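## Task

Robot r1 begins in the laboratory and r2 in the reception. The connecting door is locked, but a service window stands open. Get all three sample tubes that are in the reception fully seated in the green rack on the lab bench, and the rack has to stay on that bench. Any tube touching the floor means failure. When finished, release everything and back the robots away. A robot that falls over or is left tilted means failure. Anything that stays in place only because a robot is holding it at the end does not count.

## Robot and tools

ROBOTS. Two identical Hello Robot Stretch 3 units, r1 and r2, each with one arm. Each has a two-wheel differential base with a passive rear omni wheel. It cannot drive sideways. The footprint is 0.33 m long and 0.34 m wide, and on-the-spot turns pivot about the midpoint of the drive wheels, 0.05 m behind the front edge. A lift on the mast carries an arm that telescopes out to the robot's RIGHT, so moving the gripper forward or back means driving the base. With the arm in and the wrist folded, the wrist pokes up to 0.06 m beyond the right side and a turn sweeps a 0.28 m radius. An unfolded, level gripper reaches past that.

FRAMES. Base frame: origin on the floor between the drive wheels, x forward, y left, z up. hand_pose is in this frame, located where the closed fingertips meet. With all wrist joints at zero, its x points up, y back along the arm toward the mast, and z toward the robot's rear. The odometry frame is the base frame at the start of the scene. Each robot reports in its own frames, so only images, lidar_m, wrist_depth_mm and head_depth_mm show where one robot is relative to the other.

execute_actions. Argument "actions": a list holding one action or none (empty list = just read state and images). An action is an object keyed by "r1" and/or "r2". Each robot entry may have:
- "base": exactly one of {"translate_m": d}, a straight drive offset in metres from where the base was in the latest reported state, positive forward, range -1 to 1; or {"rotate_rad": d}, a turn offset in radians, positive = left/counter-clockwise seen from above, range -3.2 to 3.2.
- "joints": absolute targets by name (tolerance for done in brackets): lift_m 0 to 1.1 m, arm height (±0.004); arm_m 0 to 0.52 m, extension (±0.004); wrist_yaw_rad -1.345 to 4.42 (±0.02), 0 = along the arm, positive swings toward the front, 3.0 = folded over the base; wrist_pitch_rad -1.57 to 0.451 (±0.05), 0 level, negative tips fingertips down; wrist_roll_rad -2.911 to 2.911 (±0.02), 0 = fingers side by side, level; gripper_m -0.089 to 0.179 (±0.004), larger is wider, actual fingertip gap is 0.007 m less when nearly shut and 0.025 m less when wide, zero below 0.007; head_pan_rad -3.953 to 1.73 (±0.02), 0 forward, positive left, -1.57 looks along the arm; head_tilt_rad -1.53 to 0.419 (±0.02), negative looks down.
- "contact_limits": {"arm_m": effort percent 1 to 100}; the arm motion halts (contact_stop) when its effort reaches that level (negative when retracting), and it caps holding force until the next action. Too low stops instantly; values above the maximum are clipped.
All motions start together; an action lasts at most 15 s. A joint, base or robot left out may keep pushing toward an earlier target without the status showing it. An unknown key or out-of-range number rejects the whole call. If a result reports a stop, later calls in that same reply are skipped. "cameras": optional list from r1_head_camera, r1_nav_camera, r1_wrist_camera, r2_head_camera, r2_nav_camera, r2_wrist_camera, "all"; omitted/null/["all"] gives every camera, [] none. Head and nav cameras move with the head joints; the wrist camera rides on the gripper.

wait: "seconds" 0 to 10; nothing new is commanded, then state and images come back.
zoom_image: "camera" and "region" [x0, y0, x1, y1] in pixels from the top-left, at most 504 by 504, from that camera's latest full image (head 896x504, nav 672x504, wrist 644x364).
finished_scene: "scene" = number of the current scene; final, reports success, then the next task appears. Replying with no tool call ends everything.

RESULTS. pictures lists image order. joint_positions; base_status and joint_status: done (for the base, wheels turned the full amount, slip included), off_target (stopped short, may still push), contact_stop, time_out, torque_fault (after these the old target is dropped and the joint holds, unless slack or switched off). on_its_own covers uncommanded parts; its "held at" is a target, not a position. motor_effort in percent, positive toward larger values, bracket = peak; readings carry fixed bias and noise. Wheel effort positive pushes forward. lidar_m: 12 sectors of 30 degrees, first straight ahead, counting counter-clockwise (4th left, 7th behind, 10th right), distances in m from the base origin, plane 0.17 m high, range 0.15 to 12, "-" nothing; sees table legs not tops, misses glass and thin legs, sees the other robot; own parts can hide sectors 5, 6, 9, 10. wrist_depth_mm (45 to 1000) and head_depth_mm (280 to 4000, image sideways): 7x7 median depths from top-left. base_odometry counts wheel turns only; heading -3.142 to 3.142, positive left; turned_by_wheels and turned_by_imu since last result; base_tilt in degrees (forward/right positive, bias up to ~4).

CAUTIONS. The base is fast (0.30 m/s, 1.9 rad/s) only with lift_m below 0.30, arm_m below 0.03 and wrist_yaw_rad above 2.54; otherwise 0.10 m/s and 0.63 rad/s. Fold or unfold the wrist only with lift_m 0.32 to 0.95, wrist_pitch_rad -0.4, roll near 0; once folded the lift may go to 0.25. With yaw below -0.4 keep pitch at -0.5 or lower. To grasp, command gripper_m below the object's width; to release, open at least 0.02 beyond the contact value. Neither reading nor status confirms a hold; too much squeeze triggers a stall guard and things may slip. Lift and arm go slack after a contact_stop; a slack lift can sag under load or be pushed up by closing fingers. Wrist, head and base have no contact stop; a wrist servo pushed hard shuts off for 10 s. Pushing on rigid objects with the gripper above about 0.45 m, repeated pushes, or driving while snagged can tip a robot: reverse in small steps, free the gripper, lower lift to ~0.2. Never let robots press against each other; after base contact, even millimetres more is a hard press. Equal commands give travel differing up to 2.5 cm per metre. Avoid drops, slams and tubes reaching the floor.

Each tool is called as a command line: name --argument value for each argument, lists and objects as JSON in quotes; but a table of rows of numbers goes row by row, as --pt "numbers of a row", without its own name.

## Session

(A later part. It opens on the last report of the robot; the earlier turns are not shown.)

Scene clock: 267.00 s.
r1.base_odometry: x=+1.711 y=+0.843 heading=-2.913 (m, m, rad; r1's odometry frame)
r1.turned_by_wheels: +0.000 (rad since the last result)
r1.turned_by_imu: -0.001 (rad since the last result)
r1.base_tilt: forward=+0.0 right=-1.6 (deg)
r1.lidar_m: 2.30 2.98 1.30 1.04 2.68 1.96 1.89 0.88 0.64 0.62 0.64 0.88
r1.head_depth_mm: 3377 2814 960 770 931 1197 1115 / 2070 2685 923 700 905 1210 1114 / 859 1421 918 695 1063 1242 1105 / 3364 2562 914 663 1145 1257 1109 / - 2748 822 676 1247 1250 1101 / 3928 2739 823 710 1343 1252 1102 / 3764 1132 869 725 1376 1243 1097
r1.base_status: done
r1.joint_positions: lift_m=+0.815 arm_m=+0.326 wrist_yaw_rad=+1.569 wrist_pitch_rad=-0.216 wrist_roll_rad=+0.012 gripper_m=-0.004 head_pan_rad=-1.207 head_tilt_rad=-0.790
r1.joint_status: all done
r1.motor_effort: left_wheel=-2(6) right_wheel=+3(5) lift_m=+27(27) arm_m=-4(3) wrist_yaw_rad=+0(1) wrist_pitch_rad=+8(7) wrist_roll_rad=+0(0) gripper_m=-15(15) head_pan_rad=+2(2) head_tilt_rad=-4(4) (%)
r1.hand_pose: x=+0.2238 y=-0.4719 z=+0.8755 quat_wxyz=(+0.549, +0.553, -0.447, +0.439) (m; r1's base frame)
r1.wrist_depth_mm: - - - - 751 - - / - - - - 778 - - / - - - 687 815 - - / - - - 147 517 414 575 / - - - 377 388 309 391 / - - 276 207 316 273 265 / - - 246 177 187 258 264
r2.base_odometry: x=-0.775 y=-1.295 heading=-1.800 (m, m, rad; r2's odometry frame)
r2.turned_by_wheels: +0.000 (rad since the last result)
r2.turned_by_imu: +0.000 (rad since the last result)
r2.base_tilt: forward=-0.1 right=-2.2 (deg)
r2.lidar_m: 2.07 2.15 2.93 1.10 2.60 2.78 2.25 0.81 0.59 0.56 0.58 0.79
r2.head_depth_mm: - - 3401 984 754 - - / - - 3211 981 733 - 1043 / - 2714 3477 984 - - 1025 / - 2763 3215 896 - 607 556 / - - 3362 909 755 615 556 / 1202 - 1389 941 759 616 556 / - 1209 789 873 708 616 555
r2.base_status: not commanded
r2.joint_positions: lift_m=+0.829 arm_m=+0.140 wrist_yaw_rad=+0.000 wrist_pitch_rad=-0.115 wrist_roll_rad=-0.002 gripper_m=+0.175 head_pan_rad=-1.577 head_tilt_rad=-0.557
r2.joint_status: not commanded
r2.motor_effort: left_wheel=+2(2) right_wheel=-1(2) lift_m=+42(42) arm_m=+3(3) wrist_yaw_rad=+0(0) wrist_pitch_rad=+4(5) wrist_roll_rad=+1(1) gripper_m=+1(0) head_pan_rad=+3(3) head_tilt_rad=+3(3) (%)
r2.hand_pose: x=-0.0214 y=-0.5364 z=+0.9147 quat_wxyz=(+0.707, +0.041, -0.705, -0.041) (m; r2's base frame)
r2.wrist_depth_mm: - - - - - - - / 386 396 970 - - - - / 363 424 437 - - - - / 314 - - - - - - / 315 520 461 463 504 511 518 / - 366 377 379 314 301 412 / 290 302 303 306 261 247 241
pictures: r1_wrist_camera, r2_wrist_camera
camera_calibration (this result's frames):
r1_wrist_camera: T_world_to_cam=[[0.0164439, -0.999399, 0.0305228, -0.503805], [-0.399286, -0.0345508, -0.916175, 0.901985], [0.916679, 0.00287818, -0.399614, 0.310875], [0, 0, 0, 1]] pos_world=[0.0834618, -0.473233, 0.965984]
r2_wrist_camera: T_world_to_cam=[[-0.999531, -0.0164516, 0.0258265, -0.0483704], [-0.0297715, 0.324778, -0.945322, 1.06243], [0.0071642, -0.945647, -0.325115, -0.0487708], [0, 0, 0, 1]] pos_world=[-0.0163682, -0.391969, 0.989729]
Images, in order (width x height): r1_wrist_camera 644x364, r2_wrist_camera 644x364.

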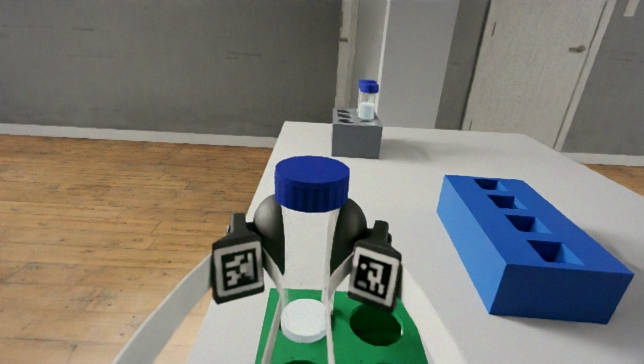

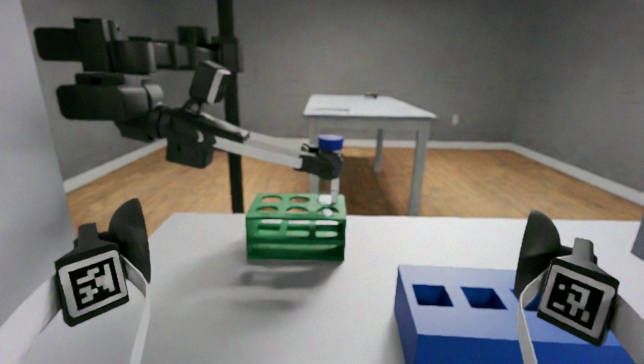

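execute_actions --actions '[{"r1":{"joints":{"lift_m":0.786}}}]' --cameras '[]'

execute_actions --actions '[{"r1":{"joints":{"gripper_m":0.075}}}]' --cameras '["r1_wrist_camera"]'

execute_actions --actions '[{"r1":{"joints":{"lift_m":0.865}}}]' --cameras '["r2_wrist_camera"]'

execute_actions --actions '[{"r1":{"base":{"translate_m":0.485},"joints":{"arm_m":0.417}},"r2":{"base":{"translate_m":0.04}}}]' --cameras '[]'

execute_actions --actions '[{"r1":{"joints":{"lift_m":0.786}}}]' --cameras '["r1_wrist_camera","r1_head_camera"]'

Scene clock: 281.07 s.
r1.base_odometry: x=+1.711 y=+0.843 heading=-2.913 (m, m, rad; r1's odometry frame)
r1.turned_by_wheels: +0.000 (rad since the last result)
r1.turned_by_imu: -0.001 (rad since the last result)
r1.base_tilt: forward=-0.2 right=-1.6 (deg)
r1.lidar_m: 2.31 2.97 1.30 1.05 2.69 1.96 1.89 0.87 0.64 0.62 0.64 0.88
r1.head_depth_mm: 3461 2823 909 789 932 1200 1116 / 2075 2707 890 684 905 1212 1119 / 859 1441 918 688 1062 1246 1106 / 3389 2542 882 661 1143 1260 1108 / - 2776 825 677 1246 1260 1102 / 3946 2740 822 710 1344 1250 1101 / 3688 1133 868 728 1378 1244 1100
r1.base_status: not commanded
r1.joint_positions: lift_m=+0.786 arm_m=+0.326 wrist_yaw_rad=+1.569 wrist_pitch_rad=-0.216 wrist_roll_rad=+0.012 gripper_m=-0.004 head_pan_rad=-1.207 head_tilt_rad=-0.790
r1.joint_status: all done
r1.motor_effort: left_wheel=-2(2) right_wheel=+3(3) lift_m=+27(24) arm_m=-4(4) wrist_yaw_rad=+1(1) wrist_pitch_rad=+8(8) wrist_roll_rad=+0(0) gripper_m=-15(15) head_pan_rad=+4(2) head_tilt_rad=-5(4) (%)
r1.hand_pose: x=+0.2238 y=-0.4719 z=+0.8465 quat_wxyz=(+0.549, +0.553, -0.447, +0.439) (m; r1's base frame)
r1.wrist_depth_mm: - - - - 749 - - / - - - - 783 - - / - - - 605 690 727 - / - - - 148 446 345 494 / - - - 322 335 271 250 / - - 234 190 261 259 260 / - - 206 166 175 223 226
r2.base_odometry: x=-0.775 y=-1.295 heading=-1.800 (m, m, rad; r2's odometry frame)
r2.turned_by_wheels: +0.000 (rad since the last result)
r2.turned_by_imu: +0.000 (rad since the last result)
r2.base_tilt: forward=+0.0 right=-2.2 (deg)
r2.lidar_m: 2.07 2.15 2.91 1.10 2.61 2.78 2.25 0.81 0.59 0.56 0.58 0.79
r2.head_depth_mm: - - 3384 981 758 - - / - - 3164 980 733 - 1040 / - 2723 3408 980 - - 1027 / - 2714 3219 890 - 608 556 / - - 3359 900 755 614 558 / 1203 - 1488 899 756 615 557 / - 1249 800 796 713 614 556
r2.base_status: not commanded
r2.joint_positions: lift_m=+0.829 arm_m=+0.140 wrist_yaw_rad=+0.000 wrist_pitch_rad=-0.115 wrist_roll_rad=-0.002 gripper_m=+0.175 head_pan_rad=-1.577 head_tilt_rad=-0.557
r2.joint_status: not commanded
r2.motor_effort: left_wheel=+2(2) right_wheel=-2(1) lift_m=+42(42) arm_m=+3(3) wrist_yaw_rad=+0(0) wrist_pitch_rad=+5(4) wrist_roll_rad=+1(1) gripper_m=+0(1) head_pan_rad=+4(3) head_tilt_rad=+3(3) (%)
r2.hand_pose: x=-0.0214 y=-0.5364 z=+0.9147 quat_wxyz=(+0.707, +0.041, -0.705, -0.041) (m; r2's base frame)
r2.wrist_depth_mm: - - - - - - - / 390 407 964 - - - - / 368 417 - - - - - / 313 - 488 473 - - - / 314 520 468 465 505 512 525 / - 365 375 380 313 302 415 / 291 303 304 307 262 247 241
pictures: none
No camera images: the call's "cameras" was empty. Leave "cameras" out to get every camera's image.

Scene clock: 282.37 s.
r1.base_odometry: x=+1.711 y=+0.843 heading=-2.913 (m, m, rad; r1's odometry frame)
r1.turned_by_wheels: +0.000 (rad since the last result)
r1.turned_by_imu: +0.000 (rad since the last result)
r1.base_tilt: forward=+0.0 right=-1.6 (deg)
r1.lidar_m: 2.30 2.98 1.30 1.04 2.69 1.96 1.89 0.88 0.64 0.62 0.64 0.88
r1.head_depth_mm: 3439 2820 909 785 933 1198 1113 / 2070 2700 889 682 904 1213 1108 / 863 1424 919 690 1073 1244 1113 / 3329 2582 899 667 1147 1260 1110 / - 2772 819 674 1246 1248 1095 / 3919 2739 821 708 1345 1250 1103 / 3714 1134 871 727 1376 1246 1099
r1.base_status: not commanded
r1.joint_positions: lift_m=+0.786 arm_m=+0.326 wrist_yaw_rad=+1.569 wrist_pitch_rad=-0.216 wrist_roll_rad=+0.012 gripper_m=+0.075 head_pan_rad=-1.207 head_tilt_rad=-0.790
r1.joint_status: all done
r1.motor_effort: left_wheel=-2(2) right_wheel=+3(3) lift_m=+27(26) arm_m=-4(4) wrist_yaw_rad=+1(1) wrist_pitch_rad=+7(7) wrist_roll_rad=+0(0) gripper_m=+0(88) head_pan_rad=+3(2) head_tilt_rad=-4(4) (%)
r1.hand_pose: x=+0.2238 y=-0.4719 z=+0.8465 quat_wxyz=(+0.549, +0.553, -0.447, +0.439) (m; r1's base frame)
r1.wrist_depth_mm: - - - - 753 - - / - - - - 792 - - / - - - 597 701 743 - / - - - 149 442 343 484 / - - 321 311 349 272 251 / - - 242 188 - 262 259 / - - 204 167 172 223 229
r2.base_odometry: x=-0.775 y=-1.295 heading=-1.800 (m, m, rad; r2's odometry frame)
r2.turned_by_wheels: +0.000 (rad since the last result)
r2.turned_by_imu: +0.000 (rad since the last result)
r2.base_tilt: forward=-0.1 right=-2.4 (deg)
r2.lidar_m: 2.07 2.16 2.92 1.10 2.61 2.79 2.26 0.81 0.58 0.56 0.58 0.79
r2.head_depth_mm: - - 3340 982 756 - - / - - 3254 983 730 - 1040 / - 2672 3430 984 - - 1026 / - 2704 3183 891 - 609 554 / - - 3379 900 760 614 558 / 1190 - 1485 906 758 617 554 / - 1252 802 798 708 616 555
r2.base_status: not commanded
r2.joint_positions: lift_m=+0.829 arm_m=+0.140 wrist_yaw_rad=+0.000 wrist_pitch_rad=-0.115 wrist_roll_rad=-0.002 gripper_m=+0.175 head_pan_rad=-1.577 head_tilt_rad=-0.557
r2.joint_status: not commanded
r2.motor_effort: left_wheel=+2(2) right_wheel=-1(2) lift_m=+42(42) arm_m=+3(3) wrist_yaw_rad=+0(1) wrist_pitch_rad=+4(4) wrist_roll_rad=+1(1) gripper_m=+1(0) head_pan_rad=+3(3) head_tilt_rad=+4(3) (%)
r2.hand_pose: x=-0.0214 y=-0.5364 z=+0.9147 quat_wxyz=(+0.707, +0.041, -0.705, -0.041) (m; r2's base frame)
r2.wrist_depth_mm: - - - - - - - / 395 405 947 - - - - / 368 413 - - - - - / 313 - 466 490 - - - / 314 521 466 465 502 513 520 / - 365 378 381 313 303 412 / 289 303 305 306 261 247 242
pictures: r1_wrist_camera
camera_calibration (this result's frames):
r1_wrist_camera: T_world_to_cam=[[0.0164476, -0.999399, 0.0305233, -0.502917], [-0.399289, -0.0345528, -0.916174, 0.875421], [0.916678, 0.00288123, -0.399617, 0.299294], [0, 0, 0, 1]] pos_world=[0.0834619, -0.473228, 0.936992]
Images, in order (width x height): r1_wrist_camera 644x364.

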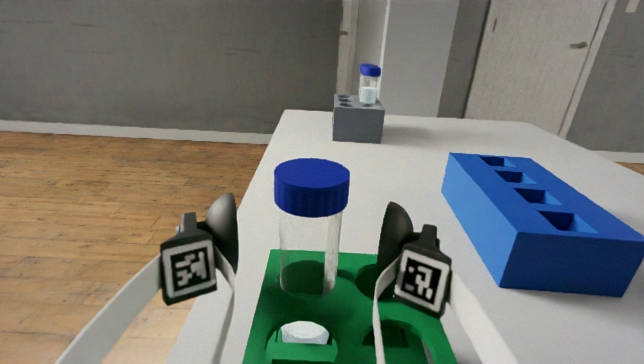

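Scene clock: 283.93 s.
r1.base_odometry: x=+1.711 y=+0.843 heading=-2.913 (m, m, rad; r1's odometry frame)
r1.turned_by_wheels: +0.000 (rad since the last result)
r1.turned_by_imu: +0.000 (rad since the last result)
r1.base_tilt: forward=+0.0 right=-1.6 (deg)
r1.lidar_m: 2.32 2.98 1.30 1.05 2.68 1.96 1.89 0.88 0.64 0.62 0.64 0.87
r1.head_depth_mm: 3429 2834 - 759 935 1197 1114 / 2074 2706 954 718 905 1216 1110 / 861 1402 951 706 1065 1241 1111 / 3388 2571 915 671 1148 1256 1105 / - 2791 837 672 1249 1250 1106 / 3945 2778 821 710 1343 1252 1101 / 3729 1135 870 725 1378 1249 1102
r1.base_status: not commanded
r1.joint_positions: lift_m=+0.865 arm_m=+0.326 wrist_yaw_rad=+1.569 wrist_pitch_rad=-0.216 wrist_roll_rad=+0.012 gripper_m=+0.075 head_pan_rad=-1.207 head_tilt_rad=-0.790
r1.joint_status: all done
r1.motor_effort: left_wheel=-3(2) right_wheel=+3(3) lift_m=+41(42) arm_m=-3(4) wrist_yaw_rad=+0(1) wrist_pitch_rad=+7(8) wrist_roll_rad=+0(0) gripper_m=+0(1) head_pan_rad=+2(2) head_tilt_rad=-4(4) (%)
r1.hand_pose: x=+0.2238 y=-0.4719 z=+0.9250 quat_wxyz=(+0.549, +0.553, -0.447, +0.439) (m; r1's base frame)
r1.wrist_depth_mm: - - - - 748 - - / - - - - 799 - - / - - - - 847 - - / - - - 616 643 672 - / - - - 468 438 399 508 / - - 380 371 - 317 397 / - - 323 221 316 287 296
r2.base_odometry: x=-0.775 y=-1.295 heading=-1.800 (m, m, rad; r2's odometry frame)
r2.turned_by_wheels: +0.000 (rad since the last result)
r2.turned_by_imu: +0.000 (rad since the last result)
r2.base_tilt: forward=-0.1 right=-2.2 (deg)
r2.lidar_m: 2.07 2.15 2.91 1.10 2.61 2.78 2.25 0.81 0.59 0.56 0.58 0.79
r2.head_depth_mm: - - 3433 987 759 - - / - - 3225 984 733 - 1032 / - 2697 3309 979 - - 1030 / - 2676 3218 902 - 608 556 / - - 3342 942 756 616 556 / 1207 - 832 974 759 615 556 / - 1135 768 872 707 615 555
r2.base_status: not commanded
r2.joint_positions: lift_m=+0.829 arm_m=+0.140 wrist_yaw_rad=+0.000 wrist_pitch_rad=-0.115 wrist_roll_rad=-0.002 gripper_m=+0.175 head_pan_rad=-1.577 head_tilt_rad=-0.557
r2.joint_status: not commanded
r2.motor_effort: left_wheel=+2(2) right_wheel=-2(1) lift_m=+42(42) arm_m=+3(3) wrist_yaw_rad=+0(0) wrist_pitch_rad=+4(4) wrist_roll_rad=+1(1) gripper_m=+1(0) head_pan_rad=+3(3) head_tilt_rad=+3(4) (%)
r2.hand_pose: x=-0.0214 y=-0.5364 z=+0.9147 quat_wxyz=(+0.707, +0.041, -0.705, -0.041) (m; r2's base frame)
r2.wrist_depth_mm: 371 386 - - - - - / - 403 949 - - - - / - - - - - - - / 314 - - - - - - / 316 522 460 464 499 502 522 / - 369 376 382 316 303 410 / 291 303 304 308 261 247 242
pictures: r2_wrist_camera
camera_calibration (this result's frames):
r2_wrist_camera: T_world_to_cam=[[-0.999531, -0.0164517, 0.0258264, -0.0483702], [-0.0297714, 0.324778, -0.945322, 1.06243], [0.00716431, -0.945647, -0.325115, -0.0487706], [0, 0, 0, 1]] pos_world=[-0.0163682, -0.391969, 0.989729]
Images, in order (width x height): r2_wrist_camera 644x364.

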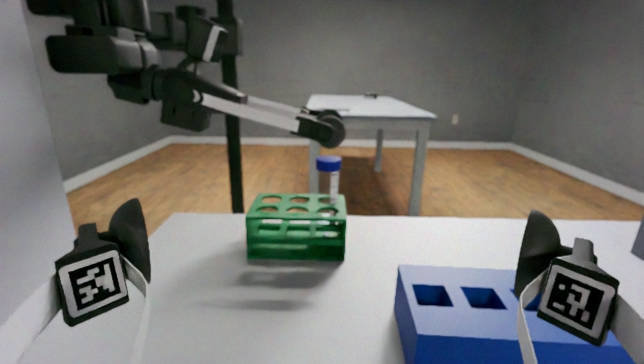

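Scene clock: 289.87 s.
r1.base_odometry: x=+1.238 y=+0.733 heading=-2.913 (m, m, rad; r1's odometry frame)
r1.turned_by_wheels: +0.000 (rad since the last result)
r1.turned_by_imu: -0.001 (rad since the last result)
r1.base_tilt: forward=-0.1 right=-1.5 (deg)
r1.lidar_m: 2.37 2.48 1.08 1.17 1.08 2.47 2.38 0.88 0.64 0.62 0.64 0.87
r1.head_depth_mm: 3425 2981 836 710 619 1194 1113 / 3243 2825 834 718 634 1213 1113 / - 2805 832 718 1063 1239 1110 / - 2799 827 694 1146 1257 1103 / - 2642 849 692 1245 1251 1100 / 634 707 812 711 1334 1248 1102 / 592 704 850 1033 1370 1246 1105
r1.base_status: done
r1.joint_positions: lift_m=+0.865 arm_m=+0.417 wrist_yaw_rad=+1.569 wrist_pitch_rad=-0.216 wrist_roll_rad=+0.012 gripper_m=+0.075 head_pan_rad=-1.207 head_tilt_rad=-0.790
r1.joint_status: all done
r1.motor_effort: left_wheel=-2(2) right_wheel=+2(7) lift_m=+40(41) arm_m=+3(0) wrist_yaw_rad=+1(1) wrist_pitch_rad=+7(8) wrist_roll_rad=+0(0) gripper_m=+0(0) head_pan_rad=+2(4) head_tilt_rad=-5(4) (%)
r1.hand_pose: x=+0.2238 y=-0.5623 z=+0.9250 quat_wxyz=(+0.549, +0.553, -0.447, +0.439) (m; r1's base frame)
r1.wrist_depth_mm: - - - - 281 283 - / - - - - 297 300 - / - - - - 318 325 - / - - - - 338 - - / - - - 842 363 - - / - - 350 212 - 396 - / - 299 278 200 315 323 325
r2.base_odometry: x=-0.784 y=-1.334 heading=-1.799 (m, m, rad; r2's odometry frame)
r2.turned_by_wheels: +0.000 (rad since the last result)
r2.turned_by_imu: +0.001 (rad since the last result)
r2.base_tilt: forward=-0.1 right=-2.3 (deg)
r2.lidar_m: 2.04 2.12 2.86 1.10 2.61 2.83 2.25 0.80 0.58 0.56 0.58 0.79
r2.head_depth_mm: - - 717 984 735 - - / 1235 1266 3014 979 730 - 1036 / - 1360 3184 963 - - 1026 / - 2361 3041 895 - 606 556 / - - 3365 983 757 616 556 / - - 3343 2301 757 615 555 / - - 635 624 690 748 907
r2.base_status: done
r2.joint_positions: lift_m=+0.829 arm_m=+0.140 wrist_yaw_rad=+0.000 wrist_pitch_rad=-0.115 wrist_roll_rad=-0.002 gripper_m=+0.175 head_pan_rad=-1.577 head_tilt_rad=-0.557
r2.joint_status: not commanded
r2.motor_effort: left_wheel=+2(5) right_wheel=-2(5) lift_m=+41(42) arm_m=+3(2) wrist_yaw_rad=+0(0) wrist_pitch_rad=+5(5) wrist_roll_rad=+1(1) gripper_m=+0(1) head_pan_rad=+3(3) head_tilt_rad=+3(3) (%)
r2.hand_pose: x=-0.0214 y=-0.5364 z=+0.9147 quat_wxyz=(+0.707, +0.041, -0.705, -0.041) (m; r2's base frame)
r2.wrist_depth_mm: 260 - - - 828 446 294 / 261 - - - - - 318 / 263 - - - - - - / 265 - - - - - - / 264 - 492 444 505 515 522 / - 367 377 383 366 306 414 / 266 302 303 308 307 250 243
pictures: none
No camera images: the call's "cameras" was empty. Leave "cameras" out to get every camera's image.

Scene clock: 291.43 s.
r1.base_odometry: x=+1.238 y=+0.733 heading=-2.913 (m, m, rad; r1's odometry frame)
r1.turned_by_wheels: +0.000 (rad since the last result)
r1.turned_by_imu: +0.000 (rad since the last result)
r1.base_tilt: forward=-0.1 right=-1.5 (deg)
r1.lidar_m: 2.38 2.47 1.08 1.17 1.07 2.47 2.38 0.87 0.64 0.62 0.64 0.88
r1.head_depth_mm: 3429 2805 960 709 621 1199 1119 / 3228 2710 956 719 633 1219 1112 / - 2804 917 716 1067 1239 1111 / - 2785 909 694 1146 1255 1104 / - 2667 856 693 1245 1255 1104 / 635 707 812 710 1348 1249 1105 / 594 703 855 1035 1388 1248 1096
r1.base_status: not commanded
r1.joint_positions: lift_m=+0.786 arm_m=+0.417 wrist_yaw_rad=+1.569 wrist_pitch_rad=-0.216 wrist_roll_rad=+0.012 gripper_m=+0.075 head_pan_rad=-1.207 head_tilt_rad=-0.790
r1.joint_status: all done
r1.motor_effort: left_wheel=-1(2) right_wheel=+3(3) lift_m=+27(37) arm_m=+4(4) wrist_yaw_rad=+0(1) wrist_pitch_rad=+8(7) wrist_roll_rad=+0(0) gripper_m=+0(1) head_pan_rad=+2(3) head_tilt_rad=-4(4) (%)
r1.hand_pose: x=+0.2238 y=-0.5623 z=+0.8465 quat_wxyz=(+0.549, +0.553, -0.447, +0.439) (m; r1's base frame)
r1.wrist_depth_mm: - - - - 282 280 - / - - - - 298 301 - / - - - 649 320 324 - / - - - 149 342 - - / - 339 234 196 352 340 353 / - 247 162 165 - 271 277 / 213 171 170 172 218 223 227
r2.base_odometry: x=-0.784 y=-1.334 heading=-1.799 (m, m, rad; r2's odometry frame)
r2.turned_by_wheels: +0.000 (rad since the last result)
r2.turned_by_imu: +0.000 (rad since the last result)
r2.base_tilt: forward=+0.0 right=-2.2 (deg)
r2.lidar_m: 2.04 2.11 2.86 1.10 2.61 2.83 2.25 0.81 0.58 0.56 0.58 0.78
r2.head_depth_mm: - - 2851 940 734 - - / 1237 2389 2623 982 730 - 1040 / - 1282 3206 967 - - 1020 / - 2720 3043 900 - 606 556 / - - 3356 980 753 615 558 / - - 3332 2269 756 616 555 / - - 634 626 688 748 907
r2.base_status: not commanded
r2.joint_positions: lift_m=+0.829 arm_m=+0.140 wrist_yaw_rad=+0.000 wrist_pitch_rad=-0.115 wrist_roll_rad=-0.002 gripper_m=+0.175 head_pan_rad=-1.577 head_tilt_rad=-0.557
r2.joint_status: not commanded
r2.motor_effort: left_wheel=+2(2) right_wheel=-1(1) lift_m=+42(42) arm_m=+2(3) wrist_yaw_rad=+1(0) wrist_pitch_rad=+5(5) wrist_roll_rad=+1(1) gripper_m=+0(1) head_pan_rad=+3(4) head_tilt_rad=+3(3) (%)
r2.hand_pose: x=-0.0214 y=-0.5364 z=+0.9147 quat_wxyz=(+0.707, +0.041, -0.705, -0.041) (m; r2's base frame)
r2.wrist_depth_mm: 260 - - - - - - / 262 - - - 868 380 313 / 262 - - - - - 310 / 263 - - - - - 349 / 263 - 489 446 505 512 520 / - 364 376 380 364 306 412 / 267 300 304 307 308 251 242
pictures: r1_head_camera (sideways: a quarter turn clockwise sets it upright), r1_wrist_camera
camera_calibration (this result's frames):
r1_head_camera: T_world_to_cam=[[-0.25454, 0.702019, -0.665115, 0.895333], [0.945523, 0.325012, -0.0188074, 0.0208985], [0.202967, -0.633669, -0.746504, 0.931511], [0, 0, 0, 1]] pos_world=[0.019072, -0.0450632, 1.29127]
r1_wrist_camera: T_world_to_cam=[[0.0164538, -0.999399, 0.0305233, -0.593282], [-0.399289, -0.0345552, -0.916174, 0.872303], [0.916678, 0.00288693, -0.399617, 0.299561], [0, 0, 0, 1]] pos_world=[0.0834619, -0.563647, 0.937]
Images, in order (width x height): r1_head_camera 896x504, r1_wrist_camera 644x364.

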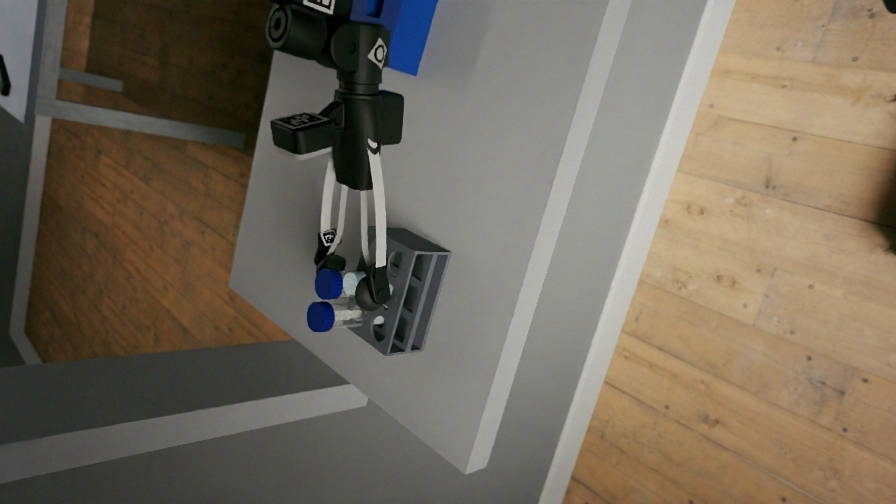

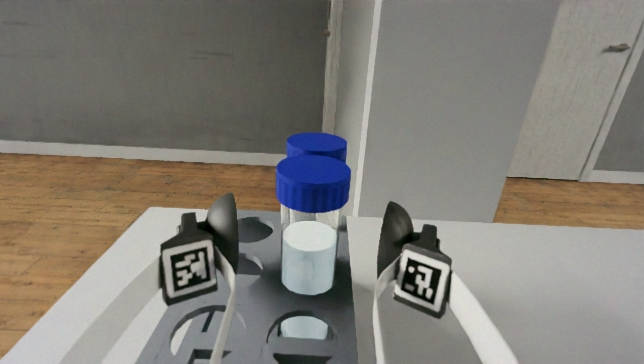

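execute_actions --actions '[{"r1":{"joints":{"gripper_m":-0.01}}}]' --cameras '[]'

execute_actions --actions '[{"r1":{"joints":{"lift_m":0.858}}}]' --cameras '["r1_wrist_camera"]'

execute_actions --actions '[{"r1":{"base":{"translate_m":-0.526},"joints":{"arm_m":0.326,"lift_m":0.925}}}]' --cameras '["r2_wrist_camera"]'

execute_actions --actions '[{"r1":{"joints":{"lift_m":0.843}}}]' --cameras '["r1_wrist_camera","r2_wrist_camera"]'

zoom_image --camera "r2_wrist_camera" --region '[220,90,420,290]'

Scene clock: 301.43 s.
r1.base_odometry: x=+1.238 y=+0.733 heading=-2.913 (m, m, rad; r1's odometry frame)
r1.turned_by_wheels: +0.000 (rad since the last result)
r1.turned_by_imu: -0.001 (rad since the last result)
r1.base_tilt: forward=+0.0 right=-1.5 (deg)
r1.lidar_m: 2.37 2.47 1.08 1.17 1.07 2.46 2.37 0.88 0.64 0.62 0.64 0.87
r1.head_depth_mm: 3438 2842 957 711 620 1198 1114 / 3282 2723 954 717 632 1220 1113 / - 2840 955 716 1066 1243 1113 / - 2769 913 694 1151 1260 1104 / - 2642 852 694 1250 1255 1104 / 636 707 808 709 1346 1248 1099 / 593 702 850 1034 1377 1246 1096
r1.base_status: not commanded
r1.joint_positions: lift_m=+0.786 arm_m=+0.417 wrist_yaw_rad=+1.569 wrist_pitch_rad=-0.217 wrist_roll_rad=+0.012 gripper_m=-0.009 head_pan_rad=-1.207 head_tilt_rad=-0.790
r1.joint_status: all done
r1.motor_effort: left_wheel=-1(3) right_wheel=+3(3) lift_m=+27(27) arm_m=+3(4) wrist_yaw_rad=+0(1) wrist_pitch_rad=+8(8) wrist_roll_rad=+0(0) gripper_m=-17(96) head_pan_rad=+2(1) head_tilt_rad=-4(4) (%)
r1.hand_pose: x=+0.2236 y=-0.5623 z=+0.8462 quat_wxyz=(+0.550, +0.553, -0.446, +0.439) (m; r1's base frame)
r1.wrist_depth_mm: - - - - 282 280 - / - - - - 298 299 - / - - - 653 322 320 - / - - - 148 340 - - / - 325 302 168 337 338 350 / - 252 156 164 265 269 275 / 210 208 168 172 217 222 225
r2.base_odometry: x=-0.784 y=-1.334 heading=-1.799 (m, m, rad; r2's odometry frame)
r2.turned_by_wheels: +0.000 (rad since the last result)
r2.turned_by_imu: +0.001 (rad since the last result)
r2.base_tilt: forward=-0.2 right=-2.3 (deg)
r2.lidar_m: 2.04 2.11 2.86 1.09 2.61 2.82 2.24 0.81 0.58 0.56 0.58 0.79
r2.head_depth_mm: - - 2910 934 733 - - / 1237 2404 2598 980 733 - 1040 / - 1281 3197 963 - - 1025 / - 2719 3017 900 - 610 556 / - - 3395 983 757 616 557 / - - 3445 2298 755 616 556 / - - 635 624 689 748 911
r2.base_status: not commanded
r2.joint_positions: lift_m=+0.829 arm_m=+0.140 wrist_yaw_rad=+0.000 wrist_pitch_rad=-0.115 wrist_roll_rad=-0.002 gripper_m=+0.175 head_pan_rad=-1.577 head_tilt_rad=-0.557
r2.joint_status: not commanded
r2.motor_effort: left_wheel=+2(2) right_wheel=-1(2) lift_m=+41(41) arm_m=+3(3) wrist_yaw_rad=+0(0) wrist_pitch_rad=+4(4) wrist_roll_rad=+1(1) gripper_m=+0(1) head_pan_rad=+3(3) head_tilt_rad=+3(3) (%)
r2.hand_pose: x=-0.0214 y=-0.5364 z=+0.9147 quat_wxyz=(+0.707, +0.041, -0.705, -0.041) (m; r2's base frame)
r2.wrist_depth_mm: 259 - - - - - - / 263 - - - 866 380 315 / 262 - - - - - 311 / 264 - - - - - 348 / 264 - 492 448 503 505 515 / - 365 380 382 366 303 413 / 267 302 305 306 309 250 242
pictures: none
No camera images: the call's "cameras" was empty. Leave "cameras" out to get every camera's image.

Scene clock: 302.93 s.
r1.base_odometry: x=+1.238 y=+0.733 heading=-2.913 (m, m, rad; r1's odometry frame)
r1.turned_by_wheels: +0.000 (rad since the last result)
r1.turned_by_imu: +0.000 (rad since the last result)
r1.base_tilt: forward=-0.3 right=-1.5 (deg)
r1.lidar_m: 2.38 2.47 1.08 1.17 1.08 2.47 2.37 0.88 0.64 0.62 0.64 0.88
r1.head_depth_mm: 3443 2957 812 711 621 1194 1114 / 3248 2815 832 718 633 1216 1111 / - 2828 844 716 1069 1245 1107 / - 2817 826 694 1154 1256 1106 / - 2645 849 694 1247 1252 1101 / 636 708 810 709 1341 1245 1101 / 593 704 854 1030 1378 1245 1098
r1.base_status: not commanded
r1.joint_positions: lift_m=+0.858 arm_m=+0.417 wrist_yaw_rad=+1.569 wrist_pitch_rad=-0.218 wrist_roll_rad=+0.012 gripper_m=-0.009 head_pan_rad=-1.207 head_tilt_rad=-0.790
r1.joint_status: all done
r1.motor_effort: left_wheel=-2(2) right_wheel=+3(3) lift_m=+42(44) arm_m=+3(3) wrist_yaw_rad=+1(1) wrist_pitch_rad=+9(9) wrist_roll_rad=+0(0) gripper_m=-18(18) head_pan_rad=+3(1) head_tilt_rad=-4(4) (%)
r1.hand_pose: x=+0.2236 y=-0.5623 z=+0.9174 quat_wxyz=(+0.550, +0.554, -0.446, +0.439) (m; r1's base frame)
r1.wrist_depth_mm: - - - - 281 280 - / - - - - 297 295 - / - - - - 317 321 - / - - - 147 345 - - / - - - 168 372 - - / - - 274 168 371 374 389 / - 302 248 222 304 310 318
r2.base_odometry: x=-0.784 y=-1.334 heading=-1.799 (m, m, rad; r2's odometry frame)
r2.turned_by_wheels: +0.000 (rad since the last result)
r2.turned_by_imu: +0.000 (rad since the last result)
r2.base_tilt: forward=-0.1 right=-2.2 (deg)
r2.lidar_m: 2.04 2.11 2.86 1.09 2.61 2.82 2.25 0.81 0.59 0.56 0.58 0.79
r2.head_depth_mm: - - 715 982 734 - - / 1230 1254 3022 983 734 - 1037 / - 1360 3221 959 - - 1020 / - 2382 3073 898 - 608 554 / - - 3427 978 758 617 556 / - - 3370 2282 756 616 555 / - - 635 626 689 748 904
r2.base_status: not commanded
r2.joint_positions: lift_m=+0.829 arm_m=+0.140 wrist_yaw_rad=+0.000 wrist_pitch_rad=-0.115 wrist_roll_rad=-0.002 gripper_m=+0.175 head_pan_rad=-1.577 head_tilt_rad=-0.557
r2.joint_status: not commanded
r2.motor_effort: left_wheel=+2(2) right_wheel=-2(1) lift_m=+41(42) arm_m=+2(2) wrist_yaw_rad=+0(0) wrist_pitch_rad=+4(4) wrist_roll_rad=+1(1) gripper_m=+0(0) head_pan_rad=+3(4) head_tilt_rad=+2(4) (%)
r2.hand_pose: x=-0.0214 y=-0.5364 z=+0.9147 quat_wxyz=(+0.707, +0.041, -0.705, -0.041) (m; r2's base frame)
r2.wrist_depth_mm: 261 - - - 883 402 296 / 261 - - - - - 303 / 262 - - - - - 349 / 264 - - - - - - / 263 - 496 448 503 507 518 / - 367 376 382 365 305 411 / 267 302 305 308 308 249 243
pictures: r1_wrist_camera
camera_calibration (this result's frames):
r1_wrist_camera: T_world_to_cam=[[0.0165298, -0.999399, 0.0304775, -0.595417], [-0.401531, -0.0345508, -0.915194, 0.936713], [0.915696, 0.00289029, -0.401861, 0.330317], [0, 0, 0, 1]] pos_world=[0.0834909, -0.56365, 1.00816]
Images, in order (width x height): r1_wrist_camera 644x364.

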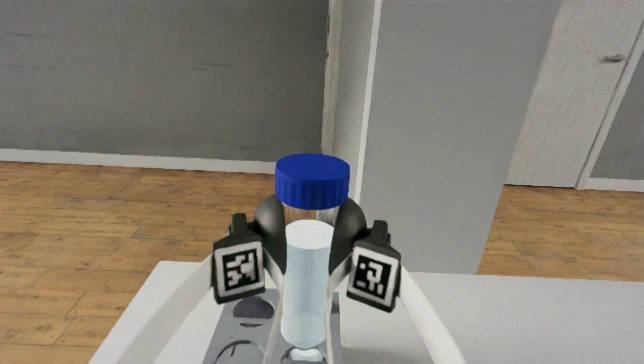

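Scene clock: 309.17 s.
r1.base_odometry: x=+1.751 y=+0.852 heading=-2.913 (m, m, rad; r1's odometry frame)
r1.turned_by_wheels: +0.000 (rad since the last result)
r1.turned_by_imu: -0.002 (rad since the last result)
r1.base_tilt: forward=+0.0 right=-1.6 (deg)
r1.lidar_m: 2.31 3.02 1.32 1.05 2.63 1.92 1.85 0.88 0.64 0.62 0.64 0.88
r1.head_depth_mm: 3611 2720 661 757 933 1200 1117 / 2053 2711 810 761 993 1219 1112 / 861 1471 859 718 1067 1243 1115 / 2258 2563 852 687 1146 1256 1106 / - 2769 797 678 1251 1250 1103 / 3897 2749 819 709 1341 1248 1101 / 3832 1128 844 727 1385 1251 1101
r1.base_status: done
r1.joint_positions: lift_m=+0.925 arm_m=+0.326 wrist_yaw_rad=+1.569 wrist_pitch_rad=-0.219 wrist_roll_rad=+0.012 gripper_m=-0.009 head_pan_rad=-1.207 head_tilt_rad=-0.790
r1.joint_status: all done
r1.motor_effort: left_wheel=-2(6) right_wheel=+3(4) lift_m=+41(42) arm_m=-4(4) wrist_yaw_rad=+1(1) wrist_pitch_rad=+9(9) wrist_roll_rad=+0(0) gripper_m=-17(18) head_pan_rad=+2(2) head_tilt_rad=-5(4) (%)
r1.hand_pose: x=+0.2236 y=-0.4719 z=+0.9843 quat_wxyz=(+0.550, +0.554, -0.446, +0.439) (m; r1's base frame)
r1.wrist_depth_mm: - - - - 776 - - / - - - - 852 - - / - - - - 872 - - / - - - 147 800 854 - / - - - 168 590 604 - / - - - 169 436 420 488 / - - - 286 378 351 411
r2.base_odometry: x=-0.784 y=-1.334 heading=-1.799 (m, m, rad; r2's odometry frame)
r2.turned_by_wheels: +0.000 (rad since the last result)
r2.turned_by_imu: +0.001 (rad since the last result)
r2.base_tilt: forward=+0.0 right=-2.2 (deg)
r2.lidar_m: 2.04 2.11 2.87 1.10 2.60 2.82 2.25 0.81 0.58 0.56 0.58 0.79
r2.head_depth_mm: - - 3383 982 733 - - / - 3046 3196 980 732 - 1037 / - 2685 3401 963 - - 1020 / - 2669 2359 899 - 608 558 / - - 3064 981 757 616 555 / 1198 - 1520 2202 755 617 557 / - 739 633 625 692 748 904
r2.base_status: not commanded
r2.joint_positions: lift_m=+0.829 arm_m=+0.140 wrist_yaw_rad=+0.000 wrist_pitch_rad=-0.115 wrist_roll_rad=-0.002 gripper_m=+0.175 head_pan_rad=-1.577 head_tilt_rad=-0.557
r2.joint_status: not commanded
r2.motor_effort: left_wheel=+2(2) right_wheel=-2(1) lift_m=+42(42) arm_m=+3(2) wrist_yaw_rad=+0(0) wrist_pitch_rad=+4(5) wrist_roll_rad=+1(1) gripper_m=+1(0) head_pan_rad=+3(3) head_tilt_rad=+2(3) (%)
r2.hand_pose: x=-0.0214 y=-0.5364 z=+0.9147 quat_wxyz=(+0.707, +0.041, -0.705, -0.041) (m; r2's base frame)
r2.wrist_depth_mm: 261 385 871 - - - - / 261 - - - - - - / 262 - - - - - - / 263 - - - - - - / 265 - 486 446 504 506 522 / - 365 377 382 365 305 411 / 266 304 303 307 309 250 243
pictures: r2_wrist_camera
camera_calibration (this result's frames):
r2_wrist_camera: T_world_to_cam=[[-0.999531, -0.0164517, 0.0258264, -0.0483702], [-0.0297713, 0.324778, -0.945322, 1.06243], [0.00716429, -0.945647, -0.325115, -0.0487707], [0, 0, 0, 1]] pos_world=[-0.0163682, -0.391969, 0.989729]
Images, in order (width x height): r2_wrist_camera 644x364.

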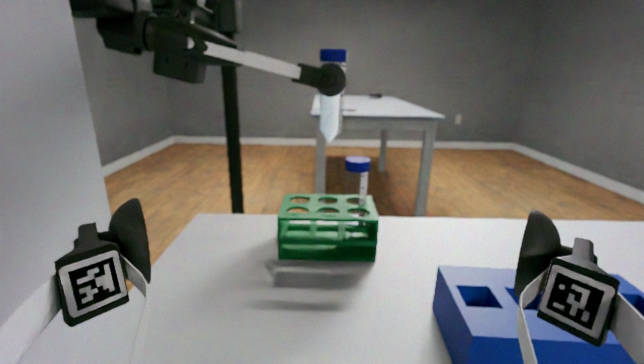

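Scene clock: 310.73 s.
r1.base_odometry: x=+1.751 y=+0.852 heading=-2.913 (m, m, rad; r1's odometry frame)
r1.turned_by_wheels: +0.000 (rad since the last result)
r1.turned_by_imu: +0.000 (rad since the last result)
r1.base_tilt: forward=+0.0 right=-1.7 (deg)
r1.lidar_m: 2.30 3.02 1.33 1.05 2.62 1.92 1.85 0.88 0.64 0.62 0.64 0.88
r1.head_depth_mm: 3643 635 - 764 931 1196 1114 / 2045 2679 937 738 997 1212 1113 / 859 1395 951 699 1066 1241 1110 / 2258 2530 913 690 1148 1254 1104 / - 2764 843 674 1246 1256 1106 / 3880 2750 820 708 1346 1246 1101 / 3843 1131 844 726 1380 1253 1098
r1.base_status: not commanded
r1.joint_positions: lift_m=+0.843 arm_m=+0.326 wrist_yaw_rad=+1.569 wrist_pitch_rad=-0.219 wrist_roll_rad=+0.012 gripper_m=-0.009 head_pan_rad=-1.207 head_tilt_rad=-0.790
r1.joint_status: all done
r1.motor_effort: left_wheel=-1(1) right_wheel=+3(3) lift_m=+27(37) arm_m=-4(4) wrist_yaw_rad=+1(1) wrist_pitch_rad=+9(9) wrist_roll_rad=+0(0) gripper_m=-17(18) head_pan_rad=+2(2) head_tilt_rad=-4(4) (%)
r1.hand_pose: x=+0.2235 y=-0.4719 z=+0.9028 quat_wxyz=(+0.550, +0.554, -0.446, +0.439) (m; r1's base frame)
r1.wrist_depth_mm: - - - - 788 - - / - - - - 836 - - / - - - 767 848 - - / - - - 147 583 624 - / - - - 168 416 352 461 / - - 324 168 351 321 349 / - - 285 218 267 293 297
r2.base_odometry: x=-0.784 y=-1.334 heading=-1.799 (m, m, rad; r2's odometry frame)
r2.turned_by_wheels: +0.000 (rad since the last result)
r2.turned_by_imu: +0.000 (rad since the last result)
r2.base_tilt: forward=-0.1 right=-2.3 (deg)
r2.lidar_m: 2.04 2.11 2.86 1.10 2.60 2.83 2.25 0.81 0.58 0.56 0.58 0.79
r2.head_depth_mm: - - 3406 984 732 - - / - 3060 3210 986 731 - 1036 / - 2717 3354 969 - - 1020 / - 2705 2467 890 - 609 556 / - - 3369 982 757 617 557 / 1198 - 846 2205 759 616 556 / - 1050 635 626 688 746 904
r2.base_status: not commanded
r2.joint_positions: lift_m=+0.829 arm_m=+0.140 wrist_yaw_rad=+0.000 wrist_pitch_rad=-0.115 wrist_roll_rad=-0.002 gripper_m=+0.175 head_pan_rad=-1.577 head_tilt_rad=-0.557
r2.joint_status: not commanded
r2.motor_effort: left_wheel=+2(2) right_wheel=-2(2) lift_m=+42(42) arm_m=+2(2) wrist_yaw_rad=+0(0) wrist_pitch_rad=+4(5) wrist_roll_rad=+1(1) gripper_m=+0(0) head_pan_rad=+3(3) head_tilt_rad=+3(3) (%)
r2.hand_pose: x=-0.0214 y=-0.5364 z=+0.9147 quat_wxyz=(+0.707, +0.041, -0.705, -0.041) (m; r2's base frame)
r2.wrist_depth_mm: 261 408 - - - - - / 262 406 - - - - - / 264 - 428 - - - - / 263 - - - - - - / 265 - 494 446 503 513 522 / - 362 376 379 366 305 409 / 267 303 306 306 309 250 243
pictures: r1_wrist_camera, r2_wrist_camera
camera_calibration (this result's frames):
r1_wrist_camera: T_world_to_cam=[[0.0167467, -0.999395, 0.0304715, -0.5046], [-0.401817, -0.0346335, -0.915065, 0.926446], [0.915567, 0.00308035, -0.402154, 0.324627], [0, 0, 0, 1]] pos_world=[0.0834951, -0.473209, 0.993684]
r2_wrist_camera: T_world_to_cam=[[-0.999531, -0.0164517, 0.0258264, -0.0483702], [-0.0297714, 0.324778, -0.945322, 1.06243], [0.00716433, -0.945647, -0.325115, -0.0487707], [0, 0, 0, 1]] pos_world=[-0.0163682, -0.391969, 0.989729]
Images, in order (width x height): r1_wrist_camera 644x364, r2_wrist_camera 644x364.

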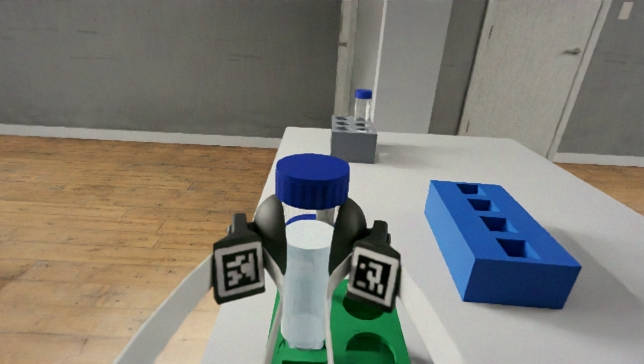

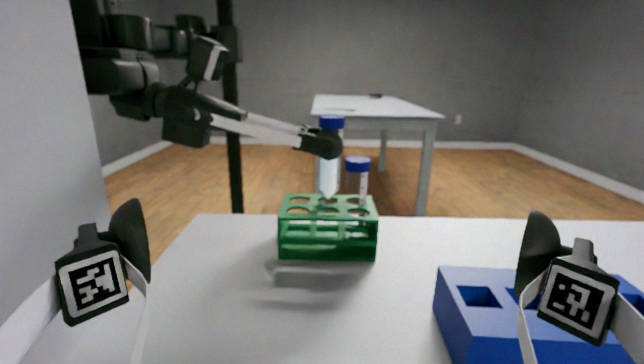

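Region (220, 90, 420, 290) of r2_wrist_camera's 644x364 image, scaled by 2.520.

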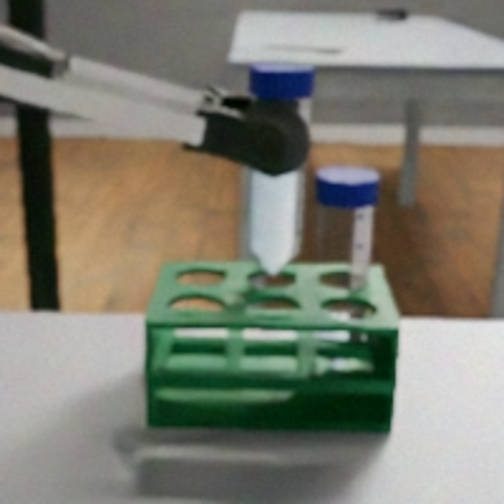

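execute_actions --actions '[{"r1":{"joints":{"lift_m":0.786,"arm_m":0.327}}}]' --cameras '["r1_wrist_camera","r2_wrist_camera"]'

Scene clock: 314.03 s.
r1.base_odometry: x=+1.751 y=+0.852 heading=-2.913 (m, m, rad; r1's odometry frame)
r1.turned_by_wheels: +0.000 (rad since the last result)
r1.turned_by_imu: -0.001 (rad since the last result)
r1.base_tilt: forward=+0.0 right=-1.5 (deg)
r1.lidar_m: 2.30 3.01 1.33 1.05 2.63 1.92 1.85 0.88 0.64 0.62 0.64 0.88
r1.head_depth_mm: 3651 633 613 786 933 1201 1111 / 2036 2654 891 809 997 1218 1109 / 860 1389 916 689 1068 1244 1113 / 2275 2567 884 680 1154 1255 1103 / - 2781 844 676 1244 1251 1106 / 3914 2763 822 710 1346 1252 1101 / 3870 1133 845 727 1388 1241 1101
r1.base_status: not commanded
r1.joint_positions: lift_m=+0.786 arm_m=+0.327 wrist_yaw_rad=+1.569 wrist_pitch_rad=-0.219 wrist_roll_rad=+0.012 gripper_m=-0.009 head_pan_rad=-1.207 head_tilt_rad=-0.790
r1.joint_status: all done
r1.motor_effort: left_wheel=-1(2) right_wheel=+3(3) lift_m=+27(28) arm_m=+3(1) wrist_yaw_rad=+0(1) wrist_pitch_rad=+9(9) wrist_roll_rad=+0(0) gripper_m=-16(17) head_pan_rad=+2(2) head_tilt_rad=-4(4) (%)
r1.hand_pose: x=+0.2235 y=-0.4722 z=+0.8458 quat_wxyz=(+0.550, +0.554, -0.446, +0.439) (m; r1's base frame)
r1.wrist_depth_mm: - - - - 790 - - / - - - - 829 - - / - - - 627 689 730 - / - - - 147 425 337 485 / - - - 169 330 300 316 / - - 233 161 256 269 275 / - - 204 169 179 221 227
r2.base_odometry: x=-0.784 y=-1.334 heading=-1.799 (m, m, rad; r2's odometry frame)
r2.turned_by_wheels: +0.000 (rad since the last result)
r2.turned_by_imu: +0.000 (rad since the last result)
r2.base_tilt: forward=-0.1 right=-2.3 (deg)
r2.lidar_m: 2.04 2.11 2.87 1.10 2.61 2.83 2.24 0.81 0.58 0.56 0.58 0.79
r2.head_depth_mm: - - 3402 981 733 - - / - 3051 3228 980 733 - 1040 / - 2710 3405 963 - - 1026 / - 2724 2983 886 - 606 557 / - - 3412 902 758 618 556 / 1200 - 1482 939 756 617 555 / - 1117 638 626 689 747 909
r2.base_status: not commanded
r2.joint_positions: lift_m=+0.829 arm_m=+0.140 wrist_yaw_rad=+0.000 wrist_pitch_rad=-0.115 wrist_roll_rad=-0.002 gripper_m=+0.175 head_pan_rad=-1.577 head_tilt_rad=-0.557
r2.joint_status: not commanded
r2.motor_effort: left_wheel=+2(2) right_wheel=-1(2) lift_m=+42(41) arm_m=+2(3) wrist_yaw_rad=+0(0) wrist_pitch_rad=+4(4) wrist_roll_rad=+1(1) gripper_m=+0(1) head_pan_rad=+3(4) head_tilt_rad=+2(1) (%)
r2.hand_pose: x=-0.0214 y=-0.5364 z=+0.9147 quat_wxyz=(+0.707, +0.041, -0.705, -0.041) (m; r2's base frame)
r2.wrist_depth_mm: 260 - - - - - - / 262 404 962 - - - - / 263 419 - - - - - / 263 - - 457 - - - / 264 - 495 445 503 509 518 / - 370 380 382 365 304 412 / 265 303 304 307 308 250 243
pictures: r1_wrist_camera, r2_wrist_camera
camera_calibration (this result's frames):
r1_wrist_camera: T_world_to_cam=[[0.0171113, -0.999389, 0.0304686, -0.503267], [-0.401893, -0.0347777, -0.915026, 0.874177], [0.915527, 0.00341214, -0.402243, 0.301947], [0, 0, 0, 1]] pos_world=[0.0834969, -0.473588, 0.936685]
r2_wrist_camera: T_world_to_cam=[[-0.999531, -0.0164516, 0.0258264, -0.0483702], [-0.0297713, 0.324778, -0.945322, 1.06243], [0.00716418, -0.945647, -0.325115, -0.0487707], [0, 0, 0, 1]] pos_world=[-0.0163682, -0.391969, 0.989729]
Images, in order (width x height): r1_wrist_camera 644x364, r2_wrist_camera 644x364.

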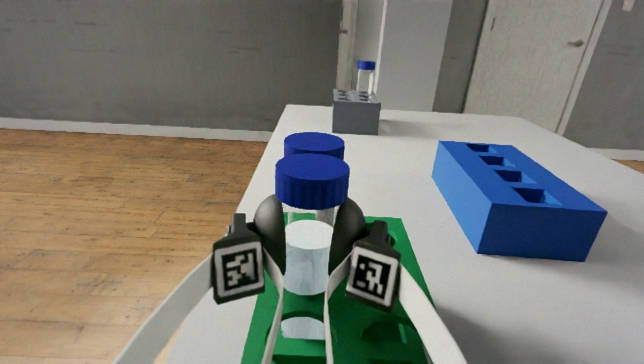

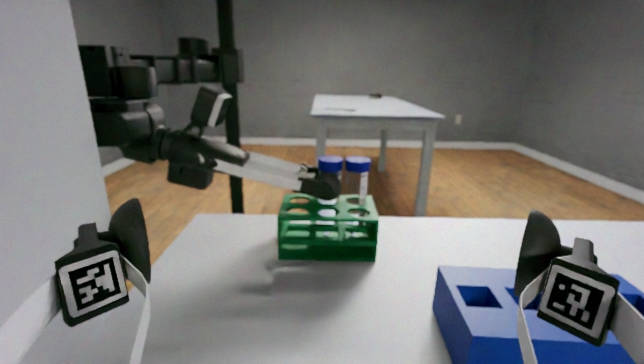

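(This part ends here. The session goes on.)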